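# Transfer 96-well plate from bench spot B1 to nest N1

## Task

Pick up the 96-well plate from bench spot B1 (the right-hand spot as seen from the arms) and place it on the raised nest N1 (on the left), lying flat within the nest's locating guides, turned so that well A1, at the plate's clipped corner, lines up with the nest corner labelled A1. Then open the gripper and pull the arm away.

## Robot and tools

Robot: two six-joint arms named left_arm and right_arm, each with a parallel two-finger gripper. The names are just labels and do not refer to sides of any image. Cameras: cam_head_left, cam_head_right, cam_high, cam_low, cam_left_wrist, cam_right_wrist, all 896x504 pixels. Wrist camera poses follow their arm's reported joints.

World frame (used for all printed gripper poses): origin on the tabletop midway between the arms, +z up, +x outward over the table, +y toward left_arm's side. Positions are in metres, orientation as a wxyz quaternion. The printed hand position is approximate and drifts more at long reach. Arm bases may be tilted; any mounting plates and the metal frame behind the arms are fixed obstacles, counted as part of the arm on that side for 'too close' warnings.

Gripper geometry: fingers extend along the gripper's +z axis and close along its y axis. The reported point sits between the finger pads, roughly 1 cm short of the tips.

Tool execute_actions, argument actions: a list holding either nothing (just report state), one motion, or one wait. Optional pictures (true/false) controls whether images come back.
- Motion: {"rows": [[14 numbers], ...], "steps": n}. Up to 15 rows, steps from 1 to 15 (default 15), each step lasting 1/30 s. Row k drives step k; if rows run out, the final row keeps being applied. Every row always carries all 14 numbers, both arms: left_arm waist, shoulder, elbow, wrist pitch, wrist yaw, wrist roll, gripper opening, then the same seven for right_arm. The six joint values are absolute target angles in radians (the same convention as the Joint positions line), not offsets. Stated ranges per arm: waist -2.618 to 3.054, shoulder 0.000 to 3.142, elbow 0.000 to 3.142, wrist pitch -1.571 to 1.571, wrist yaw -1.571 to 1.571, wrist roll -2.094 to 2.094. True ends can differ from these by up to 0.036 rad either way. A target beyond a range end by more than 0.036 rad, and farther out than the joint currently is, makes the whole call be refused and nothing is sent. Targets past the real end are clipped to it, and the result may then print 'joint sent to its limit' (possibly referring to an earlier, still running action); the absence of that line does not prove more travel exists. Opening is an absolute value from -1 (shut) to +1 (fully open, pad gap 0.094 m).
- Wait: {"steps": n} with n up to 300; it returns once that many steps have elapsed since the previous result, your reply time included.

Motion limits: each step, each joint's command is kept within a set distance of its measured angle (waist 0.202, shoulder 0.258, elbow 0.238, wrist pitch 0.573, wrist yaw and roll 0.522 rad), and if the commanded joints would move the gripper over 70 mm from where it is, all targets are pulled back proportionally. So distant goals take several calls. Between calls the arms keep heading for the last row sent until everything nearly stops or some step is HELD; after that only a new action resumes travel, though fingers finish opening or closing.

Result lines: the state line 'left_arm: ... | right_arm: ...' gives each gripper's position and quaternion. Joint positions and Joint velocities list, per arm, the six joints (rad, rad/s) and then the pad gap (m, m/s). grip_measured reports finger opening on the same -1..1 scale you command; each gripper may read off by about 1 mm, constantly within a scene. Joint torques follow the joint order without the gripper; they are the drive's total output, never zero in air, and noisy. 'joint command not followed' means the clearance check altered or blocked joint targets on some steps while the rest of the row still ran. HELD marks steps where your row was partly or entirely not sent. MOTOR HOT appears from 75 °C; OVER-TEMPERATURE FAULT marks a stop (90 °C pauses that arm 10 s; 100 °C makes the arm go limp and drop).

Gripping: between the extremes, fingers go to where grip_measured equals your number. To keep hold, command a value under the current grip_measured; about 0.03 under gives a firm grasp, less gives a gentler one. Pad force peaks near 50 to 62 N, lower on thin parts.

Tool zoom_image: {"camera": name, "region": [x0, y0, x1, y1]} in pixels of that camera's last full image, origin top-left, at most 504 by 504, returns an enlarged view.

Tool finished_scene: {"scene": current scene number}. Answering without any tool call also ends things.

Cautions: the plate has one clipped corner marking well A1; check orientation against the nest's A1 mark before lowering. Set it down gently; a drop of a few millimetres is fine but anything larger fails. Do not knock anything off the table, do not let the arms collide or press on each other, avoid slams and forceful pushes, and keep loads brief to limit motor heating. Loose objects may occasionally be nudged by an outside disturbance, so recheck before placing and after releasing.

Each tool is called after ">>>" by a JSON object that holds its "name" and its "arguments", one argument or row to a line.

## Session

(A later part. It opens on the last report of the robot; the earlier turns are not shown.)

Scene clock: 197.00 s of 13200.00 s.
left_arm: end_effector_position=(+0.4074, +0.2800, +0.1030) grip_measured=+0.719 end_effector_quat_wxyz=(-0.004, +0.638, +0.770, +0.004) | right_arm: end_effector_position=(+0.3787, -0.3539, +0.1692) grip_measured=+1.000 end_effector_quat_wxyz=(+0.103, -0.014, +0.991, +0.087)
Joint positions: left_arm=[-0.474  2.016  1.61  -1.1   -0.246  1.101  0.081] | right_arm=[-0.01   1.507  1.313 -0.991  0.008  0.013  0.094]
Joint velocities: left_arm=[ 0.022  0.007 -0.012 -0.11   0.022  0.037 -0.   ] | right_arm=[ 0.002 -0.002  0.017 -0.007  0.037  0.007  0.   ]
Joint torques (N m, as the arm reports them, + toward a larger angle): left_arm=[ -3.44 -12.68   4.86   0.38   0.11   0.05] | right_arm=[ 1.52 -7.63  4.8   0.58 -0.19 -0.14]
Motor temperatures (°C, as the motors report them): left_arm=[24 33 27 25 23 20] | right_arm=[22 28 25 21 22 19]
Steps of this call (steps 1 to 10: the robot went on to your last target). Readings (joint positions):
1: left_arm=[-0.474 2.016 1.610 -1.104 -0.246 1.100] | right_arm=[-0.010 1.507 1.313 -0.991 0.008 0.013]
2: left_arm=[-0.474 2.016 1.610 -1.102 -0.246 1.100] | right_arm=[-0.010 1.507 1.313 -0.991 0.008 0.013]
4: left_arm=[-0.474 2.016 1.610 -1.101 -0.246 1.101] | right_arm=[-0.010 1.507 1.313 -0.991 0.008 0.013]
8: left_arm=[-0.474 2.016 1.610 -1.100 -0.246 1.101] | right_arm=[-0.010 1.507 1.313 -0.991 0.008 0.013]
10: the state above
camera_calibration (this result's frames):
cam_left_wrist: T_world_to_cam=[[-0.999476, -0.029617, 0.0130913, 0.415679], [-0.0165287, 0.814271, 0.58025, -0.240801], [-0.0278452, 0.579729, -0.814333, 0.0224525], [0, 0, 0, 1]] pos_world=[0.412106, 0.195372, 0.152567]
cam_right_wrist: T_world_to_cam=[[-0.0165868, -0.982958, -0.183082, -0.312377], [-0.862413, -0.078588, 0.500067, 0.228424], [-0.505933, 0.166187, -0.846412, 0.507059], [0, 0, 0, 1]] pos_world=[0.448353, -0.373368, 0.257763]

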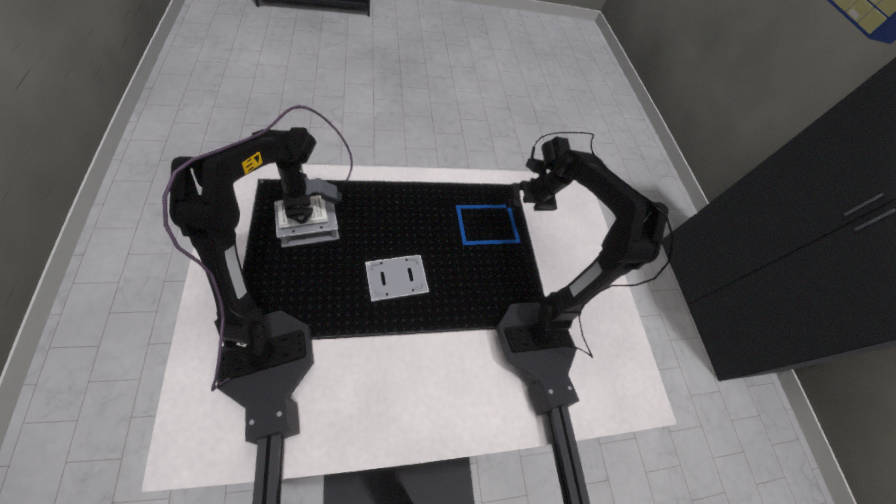

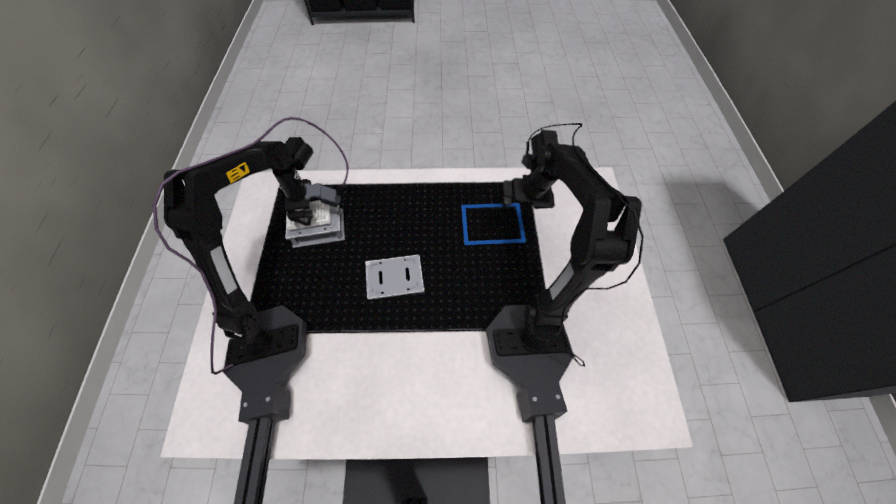

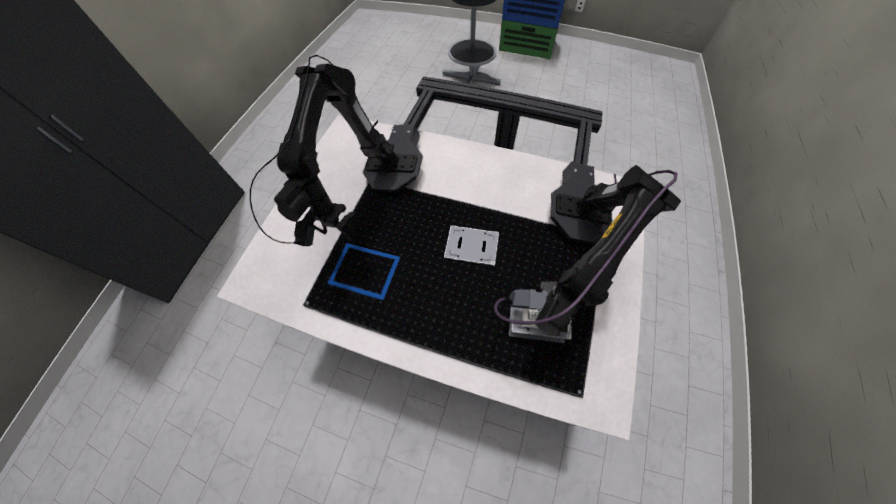

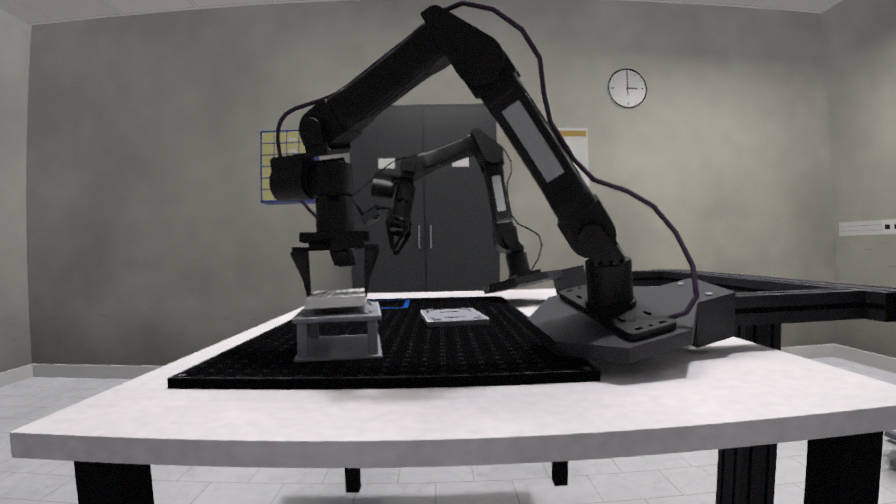

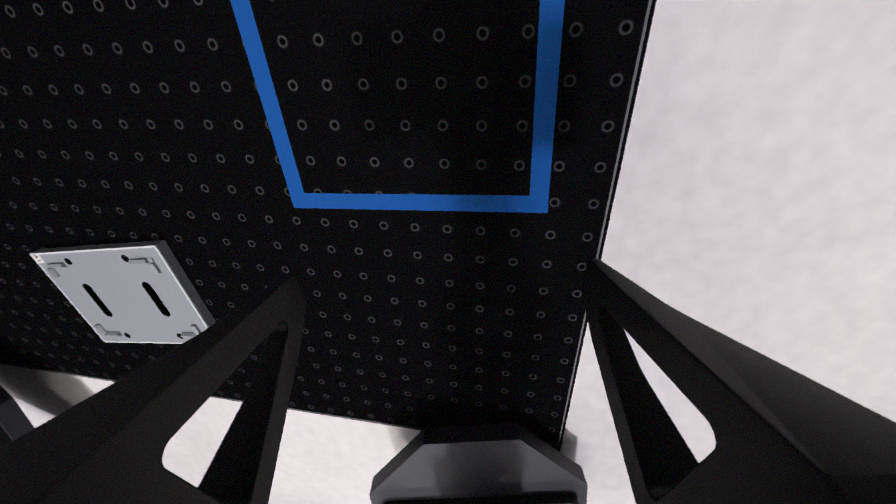

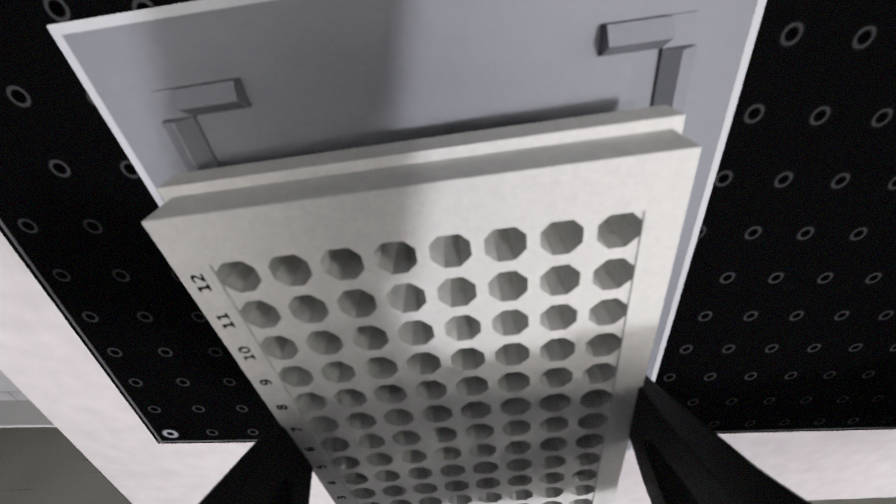

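>>> {"name": "execute_actions", "arguments": {
  "actions": [
    {"rows":[[-0.49,2.028,1.598,-1.075,-0.222,1.107,0.69,0,1.5,1.3,-1.0,0,0,1]]}
  ]
}}

Scene clock: 203.53 s of 13200.00 s.
left_arm: end_effector_position=(+0.4106, +0.2777, +0.1030) grip_measured=+0.719 end_effector_quat_wxyz=(+0.004, +0.636, +0.771, +0.003) | right_arm: end_effector_position=(+0.3787, -0.3539, +0.1692) grip_measured=+1.000 end_effector_quat_wxyz=(+0.103, -0.014, +0.991, +0.087)
Joint positions: left_arm=[-0.474  2.016  1.61  -1.084 -0.239  1.102  0.081] | right_arm=[-0.01   1.507  1.313 -0.991  0.008  0.013  0.094]
Joint velocities: left_arm=[-0.002  0.002  0.002 -0.007 -0.066  0.022 -0.   ] | right_arm=[0.007 0.007 0.022 0.022 0.051 0.037 0.   ]
Joint torques (N m, as the arm reports them, + toward a larger angle): left_arm=[ -4.19 -11.57   4.42   0.41   0.19   0.07] | right_arm=[ 1.48 -7.61  4.76  0.59 -0.18 -0.14]
Motor temperatures (°C, as the motors report them): left_arm=[24 33 27 25 23 20] | right_arm=[22 28 25 21 22 19]
Steps of this call (steps 1 to 15: the robot went on to your last target; steps 16 to 90: nothing new was sent; then 3.03 s passed at rest; steps 91 to 105: all 15 steps of this action). Readings (joint positions):
91: left_arm=[-0.474 2.016 1.610 -1.098 -0.245 1.102] | right_arm=[-0.010 1.507 1.313 -0.991 0.008 0.013]
92: left_arm=[-0.474 2.016 1.610 -1.095 -0.244 1.102] | right_arm=[-0.010 1.507 1.313 -0.991 0.008 0.013]
94: left_arm=[-0.474 2.016 1.610 -1.091 -0.241 1.102] | right_arm=[-0.010 1.507 1.313 -0.991 0.008 0.013]
98: left_arm=[-0.474 2.016 1.610 -1.086 -0.240 1.102] | right_arm=[-0.010 1.507 1.313 -0.991 0.008 0.013]
105: the state above
camera_calibration (this result's frames):
cam_left_wrist: T_world_to_cam=[[-0.999465, -0.0326986, 0.00118418, 0.420902], [-0.0261695, 0.820573, 0.570942, -0.235735], [-0.0196407, 0.570606, -0.820989, 0.0237066], [0, 0, 0, 1]] pos_world=[0.414973, 0.193673, 0.153555]
cam_right_wrist: T_world_to_cam=[[-0.0165868, -0.982958, -0.183082, -0.312377], [-0.862413, -0.078588, 0.500067, 0.228424], [-0.505933, 0.166187, -0.846412, 0.507059], [0, 0, 0, 1]] pos_world=[0.448353, -0.373368, 0.257763]

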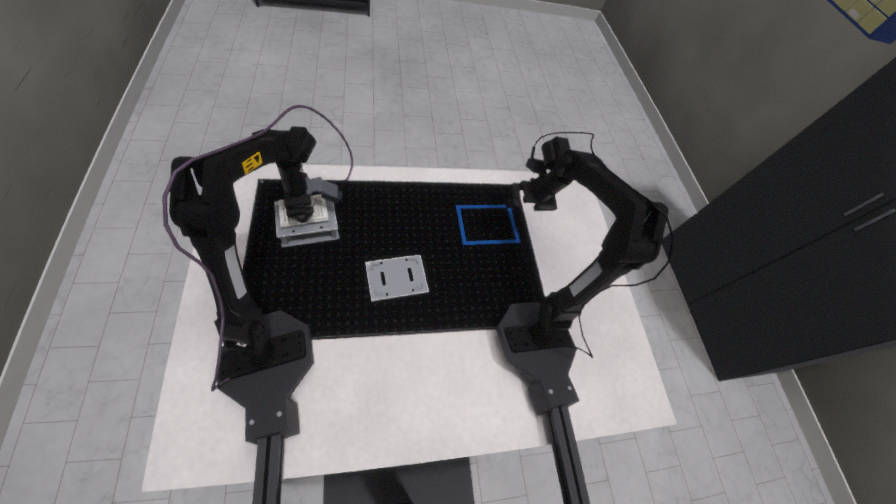

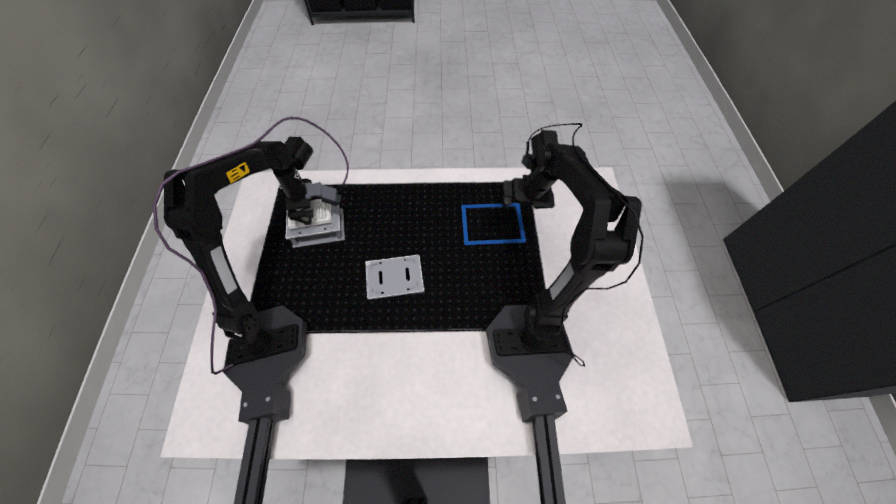

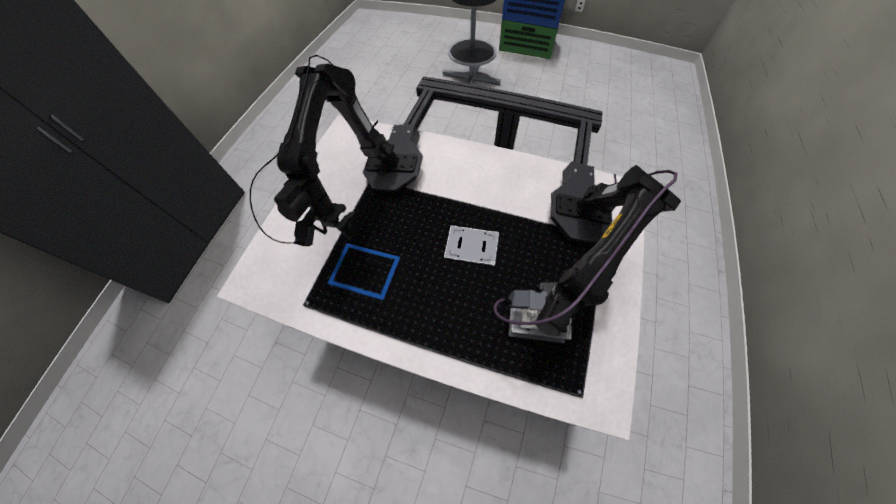

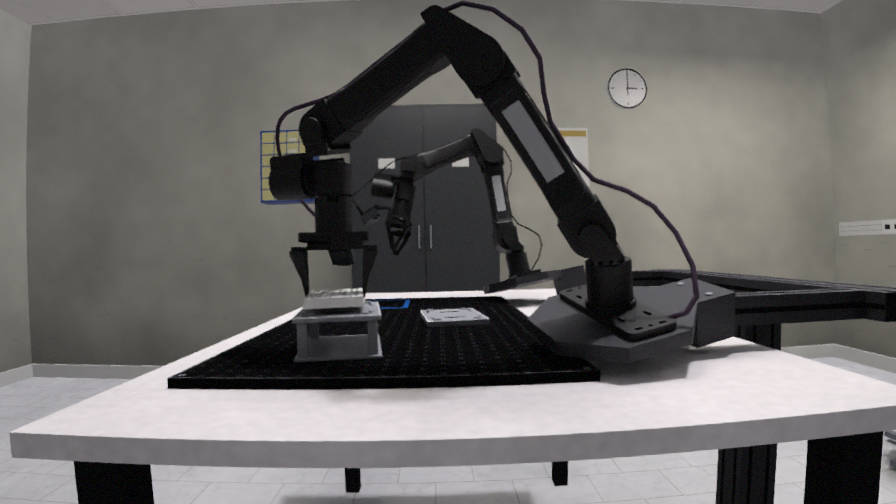

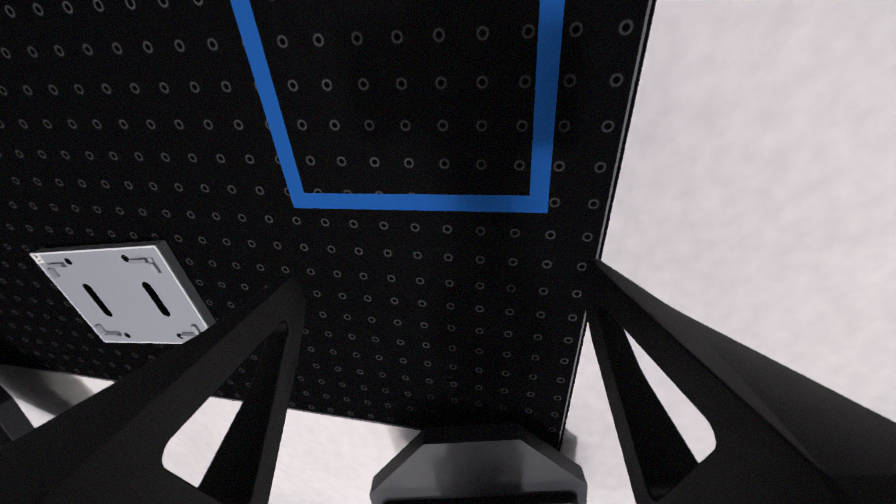

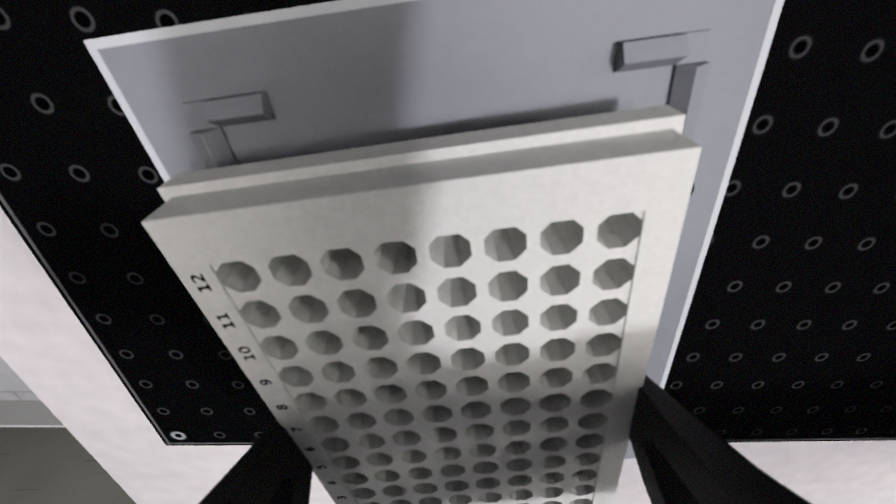

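Target ≈ (0.4075, 0.274).

>>> {"name": "execute_actions", "arguments": {
  "actions": [
    {"rows":[[-0.497,2.02,1.588,-1.075,-0.222,1.112,0.69,0,1.5,1.3,-1.0,0,0,1]]}
  ]
}}

Scene clock: 209.77 s of 13200.00 s.
left_arm: end_effector_position=(+0.4068, +0.2733, +0.1012) grip_measured=+0.719 end_effector_quat_wxyz=(+0.002, +0.643, +0.766, +0.001) | right_arm: end_effector_position=(+0.3786, -0.3539, +0.1692) grip_measured=+1.000 end_effector_quat_wxyz=(+0.102, -0.014, +0.991, +0.087)
Joint positions: left_arm=[-0.485  2.016  1.598 -1.082 -0.237  1.106  0.081] | right_arm=[-0.01   1.507  1.313 -0.991  0.008  0.013  0.094]
Joint velocities: left_arm=[ 0.012 -0.022 -0.007 -0.066 -0.022 -0.007 -0.001] | right_arm=[-0.007  0.012 -0.012 -0.022 -0.007 -0.007  0.   ]
Joint torques (N m, as the arm reports them, + toward a larger angle): left_arm=[ -3.78 -12.2    4.55   0.38   0.19   0.04] | right_arm=[ 1.6  -7.67  4.83  0.61 -0.17 -0.18]
Motor temperatures (°C, as the motors report them): left_arm=[24 33 26 25 23 20] | right_arm=[22 28 25 21 22 19]
Steps of this call (steps 1 to 15: the robot went on to your last target; steps 16 to 90: nothing new was sent; then 2.73 s passed at rest; steps 91 to 105: all 15 steps of this action). Readings (joint positions):
91: left_arm=[-0.474 2.016 1.609 -1.083 -0.239 1.103] | right_arm=[-0.010 1.507 1.313 -0.991 0.008 0.013]
92: left_arm=[-0.476 2.016 1.607 -1.082 -0.239 1.103] | right_arm=[-0.010 1.507 1.313 -0.991 0.008 0.013]
94: left_arm=[-0.480 2.016 1.601 -1.082 -0.238 1.104] | right_arm=[-0.010 1.507 1.313 -0.991 0.008 0.013]
98: left_arm=[-0.485 2.016 1.598 -1.082 -0.237 1.106] | right_arm=[-0.010 1.507 1.313 -0.991 0.008 0.013]
105: the state above
camera_calibration (this result's frames):
cam_left_wrist: T_world_to_cam=[[-0.99986, -0.0148746, 0.00769978, 0.411535], [-0.00781525, 0.820911, 0.571003, -0.238732], [-0.0148143, 0.570863, -0.820912, 0.0226532], [0, 0, 0, 1]] pos_world=[0.409947, 0.189167, 0.151744]
cam_right_wrist: T_world_to_cam=[[-0.0165897, -0.982963, -0.183053, -0.312389], [-0.86222, -0.0786342, 0.500393, 0.228209], [-0.506262, 0.166134, -0.846226, 0.50707], [0, 0, 0, 1]] pos_world=[0.448294, -0.373364, 0.257718]

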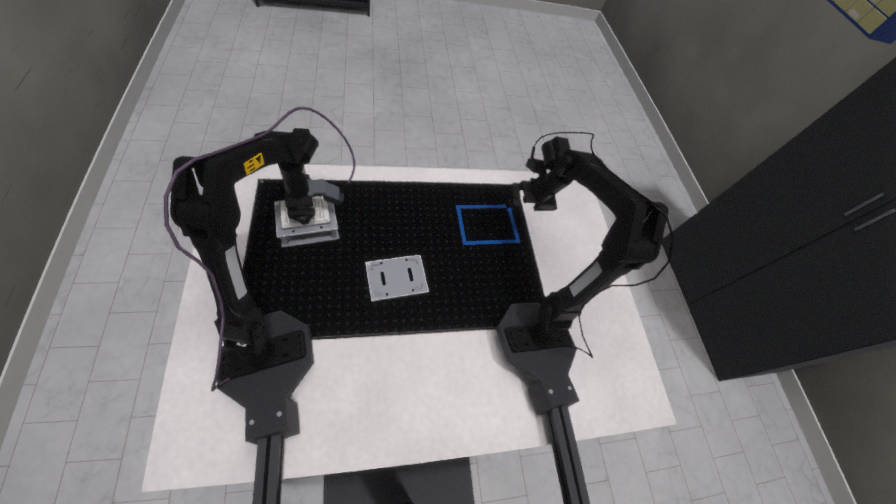

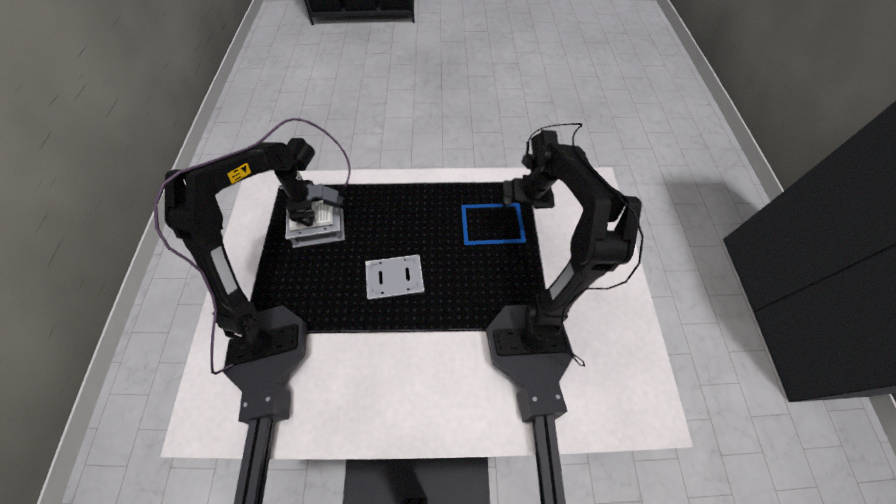

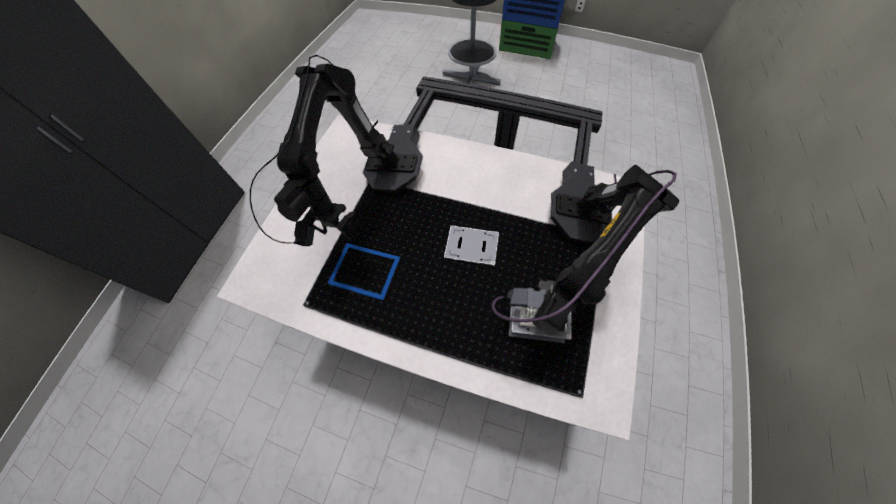

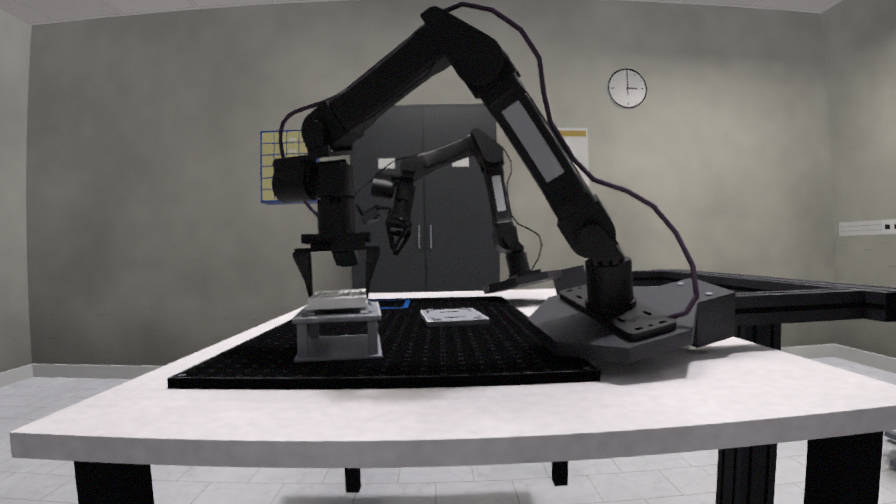

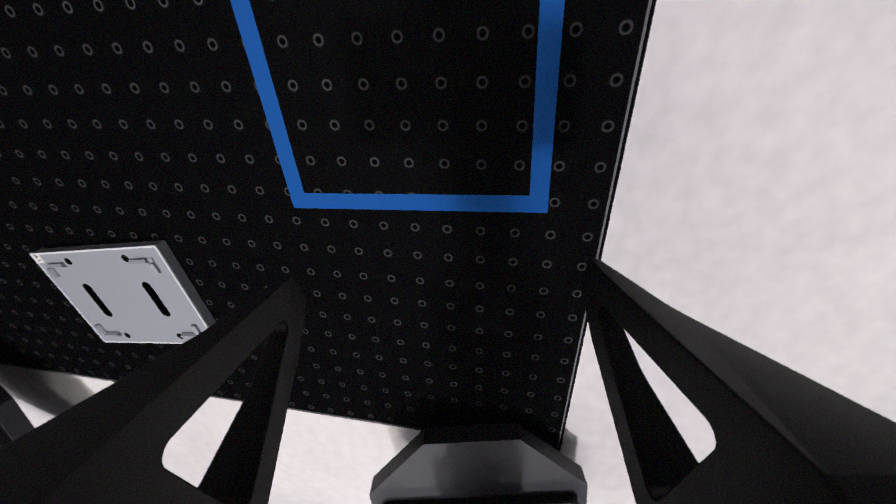

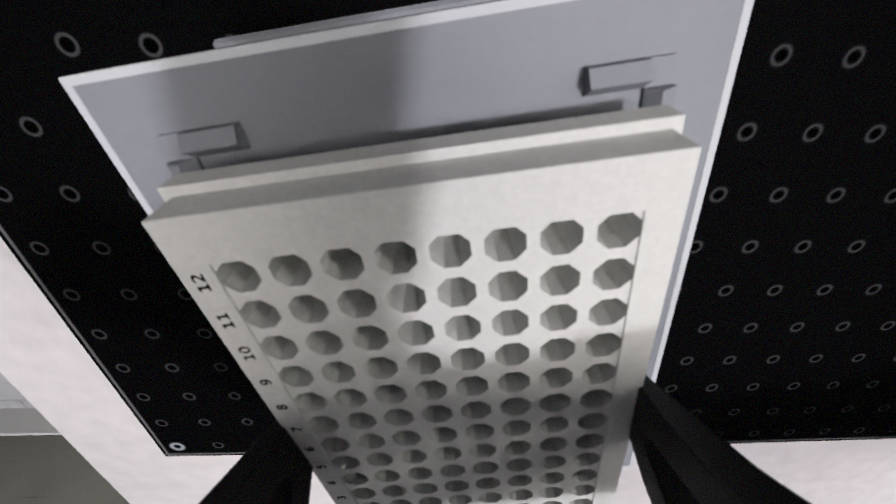

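>>> {"name": "execute_actions", "arguments": {
  "actions": [
    {"rows":[[-0.49,2.036,1.595,-1.062,-0.256,1.094,0.69,0,1.5,1.3,-1.0,0,0,1]]}
  ]
}}

Scene clock: 217.47 s of 13200.00 s.
left_arm: end_effector_position=(+0.4083, +0.2748, +0.0965) grip_measured=+0.719 end_effector_quat_wxyz=(-0.004, +0.641, +0.767, +0.008) | right_arm: end_effector_position=(+0.3786, -0.3539, +0.1692) grip_measured=+1.000 end_effector_quat_wxyz=(+0.102, -0.014, +0.991, +0.087)
Joint positions: left_arm=[-0.485  2.029  1.598 -1.073 -0.255  1.101  0.081] | right_arm=[-0.01   1.507  1.313 -0.991  0.008  0.013  0.094]
Joint velocities: left_arm=[ 0.002  0.012 -0.037 -0.051 -0.051 -0.037  0.001] | right_arm=[ 0.007 -0.022 -0.002 -0.022 -0.007 -0.051  0.   ]
Joint torques (N m, as the arm reports them, + toward a larger angle): left_arm=[ -3.21 -12.05   4.94   0.39  -0.01  -0.06] | right_arm=[ 1.63 -7.68  4.83  0.58 -0.2  -0.15]
Motor temperatures (°C, as the motors report them): left_arm=[24 33 26 25 23 20] | right_arm=[22 28 25 21 22 19]
Steps of this call (steps 1 to 15: the robot went on to your last target; steps 16 to 90: nothing new was sent; then 4.20 s passed at rest; steps 91 to 105: all 15 steps of this action). Readings (joint positions):
91: left_arm=[-0.485 2.017 1.598 -1.081 -0.241 1.106] | right_arm=[-0.010 1.507 1.313 -0.991 0.008 0.013]
92: left_arm=[-0.485 2.018 1.598 -1.079 -0.244 1.104] | right_arm=[-0.010 1.507 1.313 -0.991 0.008 0.013]
94: left_arm=[-0.485 2.022 1.598 -1.076 -0.250 1.102] | right_arm=[-0.010 1.507 1.313 -0.991 0.008 0.013]
98: left_arm=[-0.485 2.029 1.598 -1.073 -0.255 1.101] | right_arm=[-0.010 1.507 1.313 -0.991 0.008 0.013]
105: the state above
camera_calibration (this result's frames):
cam_left_wrist: T_world_to_cam=[[-0.999784, -0.0196851, 0.00667784, 0.414537], [-0.0120505, 0.810631, 0.585433, -0.234133], [-0.0169376, 0.585226, -0.810693, 0.013872], [0, 0, 0, 1]] pos_world=[0.411861, 0.189838, 0.145547]
cam_right_wrist: T_world_to_cam=[[-0.0165897, -0.982963, -0.183053, -0.312389], [-0.86222, -0.0786342, 0.500393, 0.228209], [-0.506262, 0.166134, -0.846226, 0.50707], [0, 0, 0, 1]] pos_world=[0.448294, -0.373364, 0.257718]

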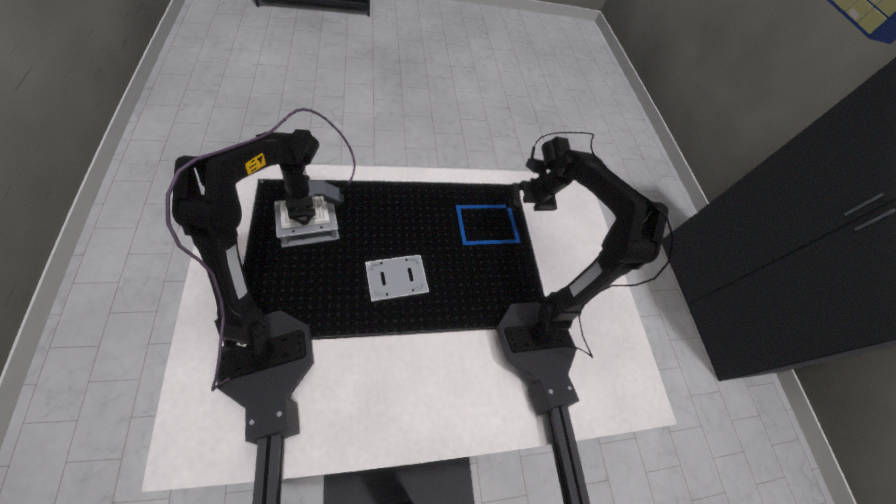

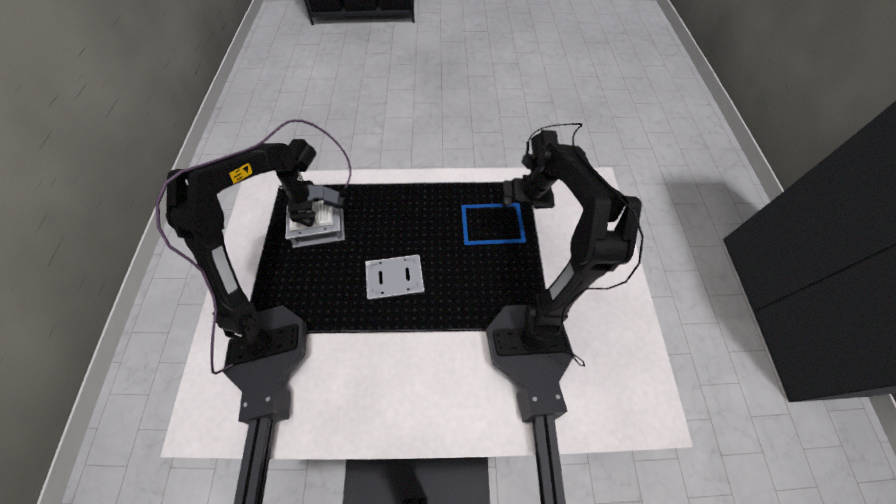

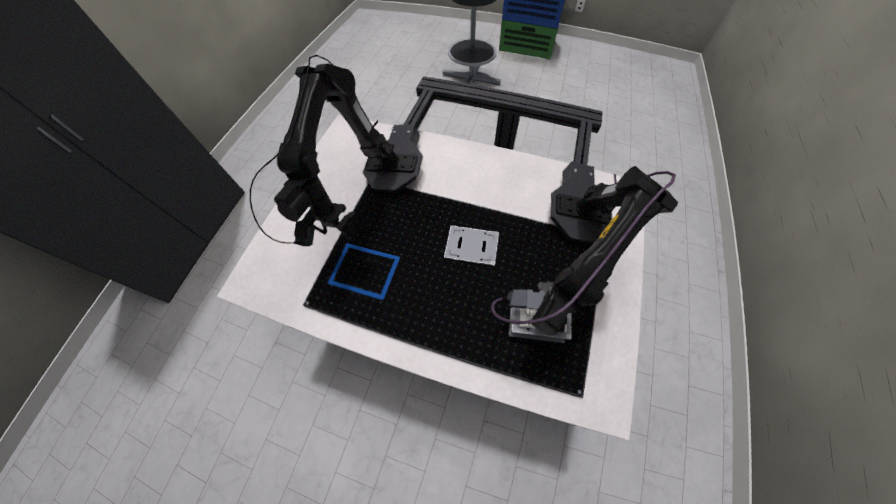

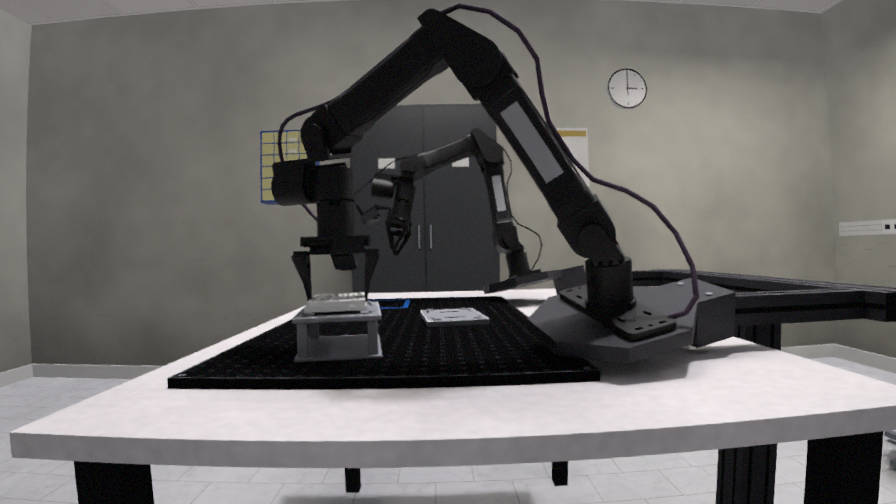

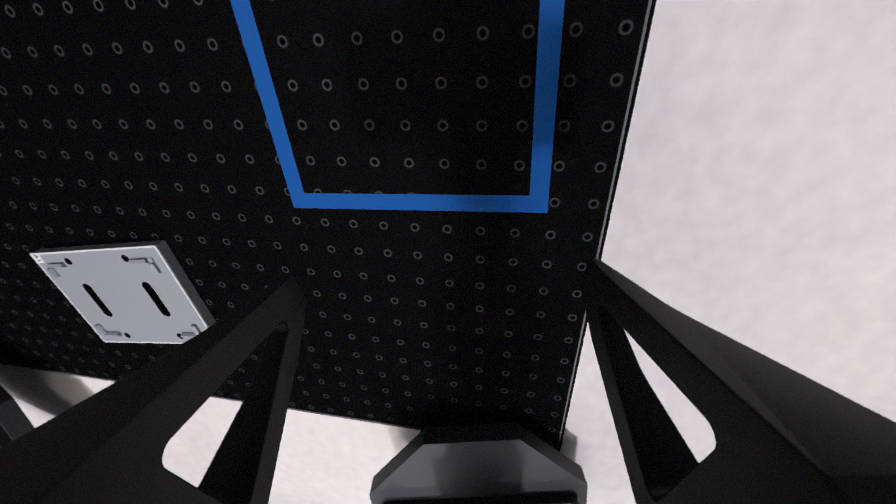

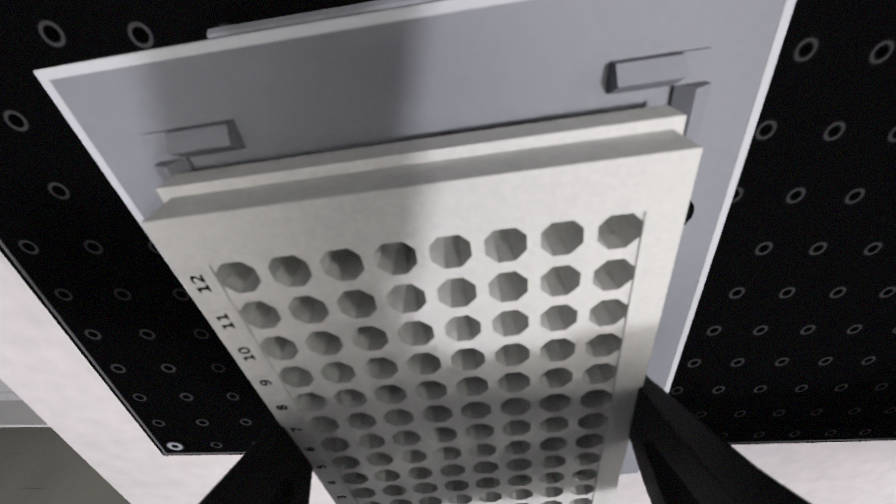

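>>> {"name": "execute_actions", "arguments": {
  "actions": [
    {"rows":[[-0.49,2.036,1.595,-1.07,-0.236,1.094,0.69,0,1.5,1.3,-1.0,0,0,1],[-0.49,2.036,1.595,-1.07,-0.236,1.094,0.69,0,1.5,1.3,-1.0,0,0,1],[-0.49,2.036,1.595,-1.07,-0.236,1.094,0.69,0,1.5,1.3,-1.0,0,0,1],[-0.49,2.036,1.595,-1.07,-0.236,1.094,0.69,0,1.5,1.3,-1.0,0,0,1],[-0.49,2.049,1.595,-1.07,-0.236,1.094,0.69,0,1.5,1.3,-1.0,0,0,1]]}
  ]
}}

Scene clock: 226.70 s of 13200.00 s.
left_arm: end_effector_position=(+0.4071, +0.2734, +0.0929) grip_measured=+0.719 end_effector_quat_wxyz=(-0.007, +0.641, +0.767, +0.004) | right_arm: end_effector_position=(+0.3786, -0.3539, +0.1692) grip_measured=+1.000 end_effector_quat_wxyz=(+0.102, -0.014, +0.991, +0.087)
Joint positions: left_arm=[-0.485  2.038  1.598 -1.073 -0.25   1.098  0.081] | right_arm=[-0.01   1.507  1.313 -0.991  0.008  0.013  0.094]
Joint velocities: left_arm=[-0.017 -0.017  0.012  0.022 -0.037  0.051  0.   ] | right_arm=[ 0.007 -0.007  0.007  0.007 -0.066 -0.022  0.   ]
Joint torques (N m, as the arm reports them, + toward a larger angle): left_arm=[ -3.26 -11.81   4.95   0.32   0.16  -0.05] | right_arm=[ 1.49 -7.66  4.86  0.55 -0.19 -0.15]
Motor temperatures (°C, as the motors report them): left_arm=[24 33 26 25 23 20] | right_arm=[22 28 25 21 22 19]
Steps of this call (steps 1 to 15: the robot went on to your last target; steps 16 to 90: nothing new was sent; then 5.73 s passed at rest; steps 91 to 105: all 15 steps of this action). Readings (joint positions):
91: left_arm=[-0.485 2.029 1.598 -1.073 -0.254 1.101] | right_arm=[-0.010 1.507 1.313 -0.991 0.008 0.013]
92: left_arm=[-0.485 2.029 1.598 -1.073 -0.253 1.100] | right_arm=[-0.010 1.507 1.313 -0.991 0.008 0.013]
94: left_arm=[-0.485 2.029 1.598 -1.073 -0.253 1.100] | right_arm=[-0.010 1.507 1.313 -0.991 0.008 0.013]
98: left_arm=[-0.485 2.035 1.598 -1.073 -0.251 1.100] | right_arm=[-0.010 1.507 1.313 -0.991 0.008 0.013]
105: the state above
camera_calibration (this result's frames):
cam_left_wrist: T_world_to_cam=[[-0.999649, -0.0200305, 0.0173373, 0.41231], [-0.0061388, 0.811782, 0.583929, -0.233424], [-0.0257705, 0.583617, -0.81162, 0.0158746], [0, 0, 0, 1]] pos_world=[0.411142, 0.188483, 0.142039]
cam_right_wrist: T_world_to_cam=[[-0.0165897, -0.982963, -0.183053, -0.312389], [-0.86222, -0.0786342, 0.500393, 0.228209], [-0.506262, 0.166134, -0.846226, 0.50707], [0, 0, 0, 1]] pos_world=[0.448294, -0.373364, 0.257718]

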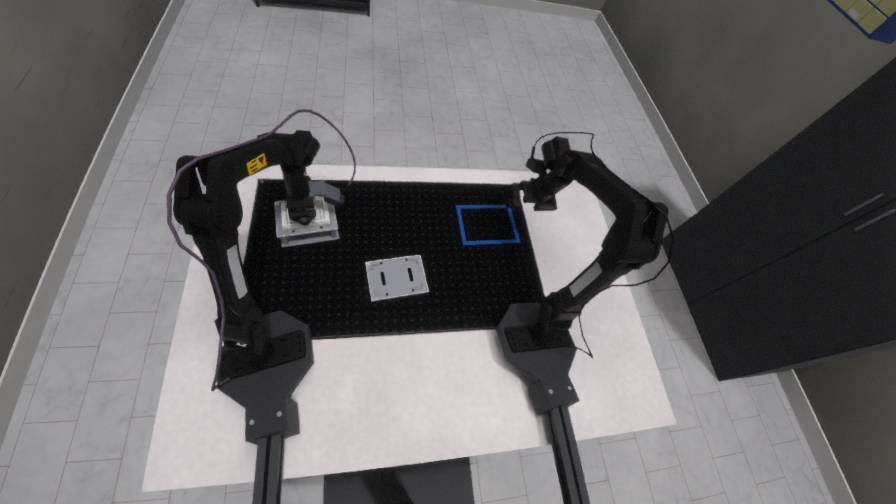

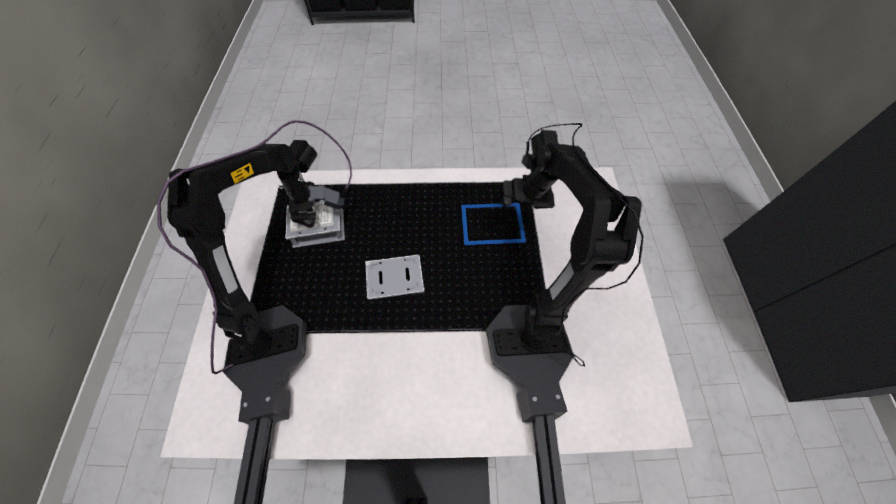

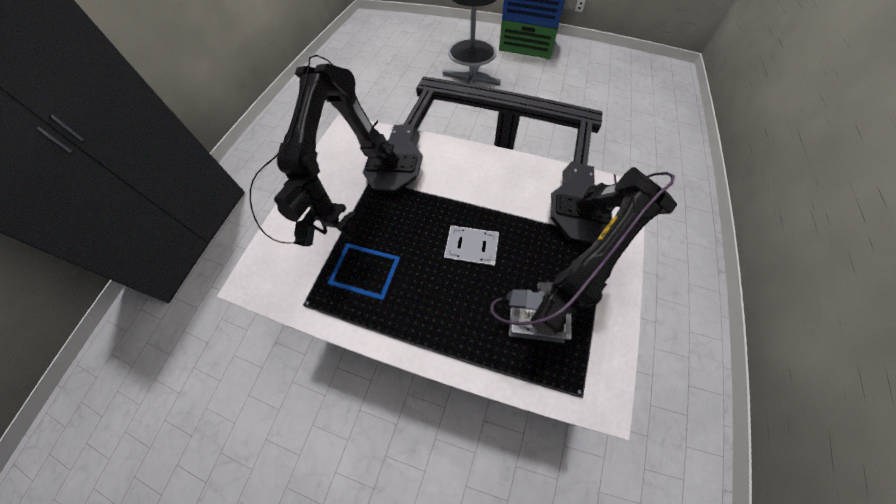

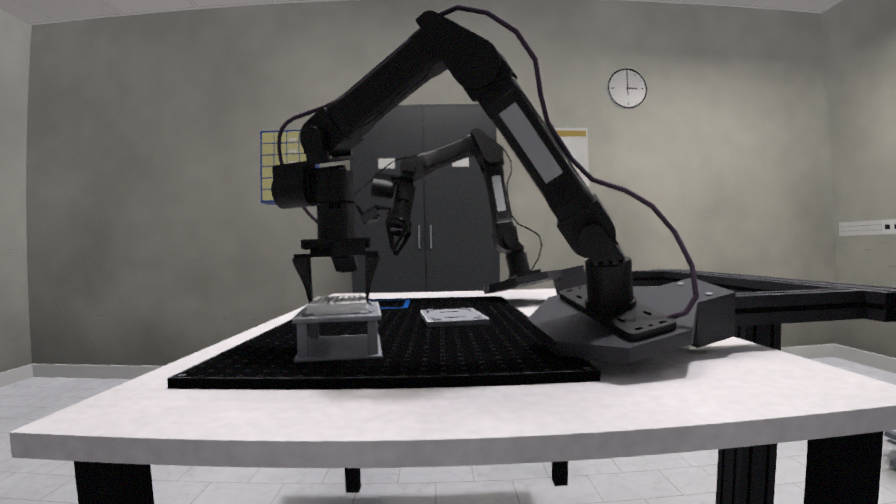

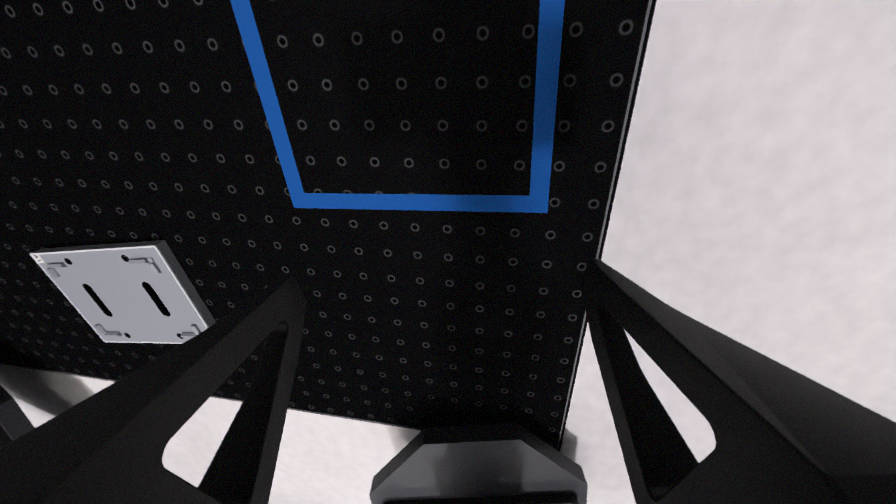

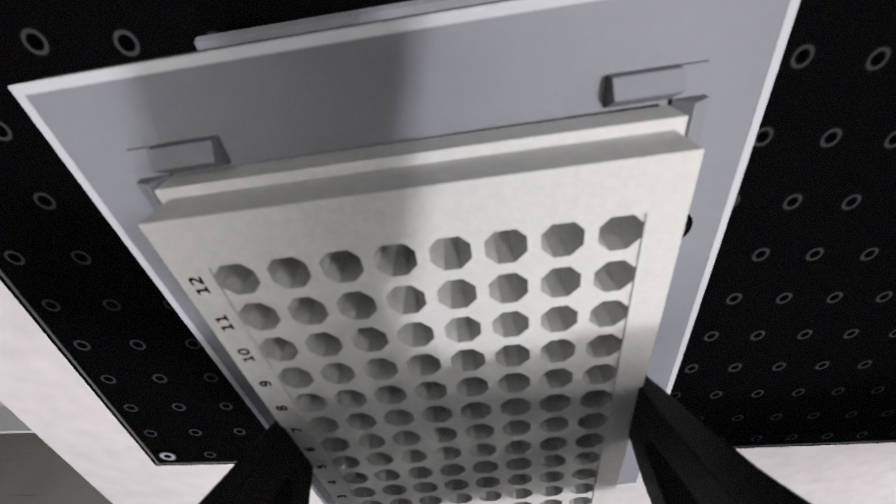

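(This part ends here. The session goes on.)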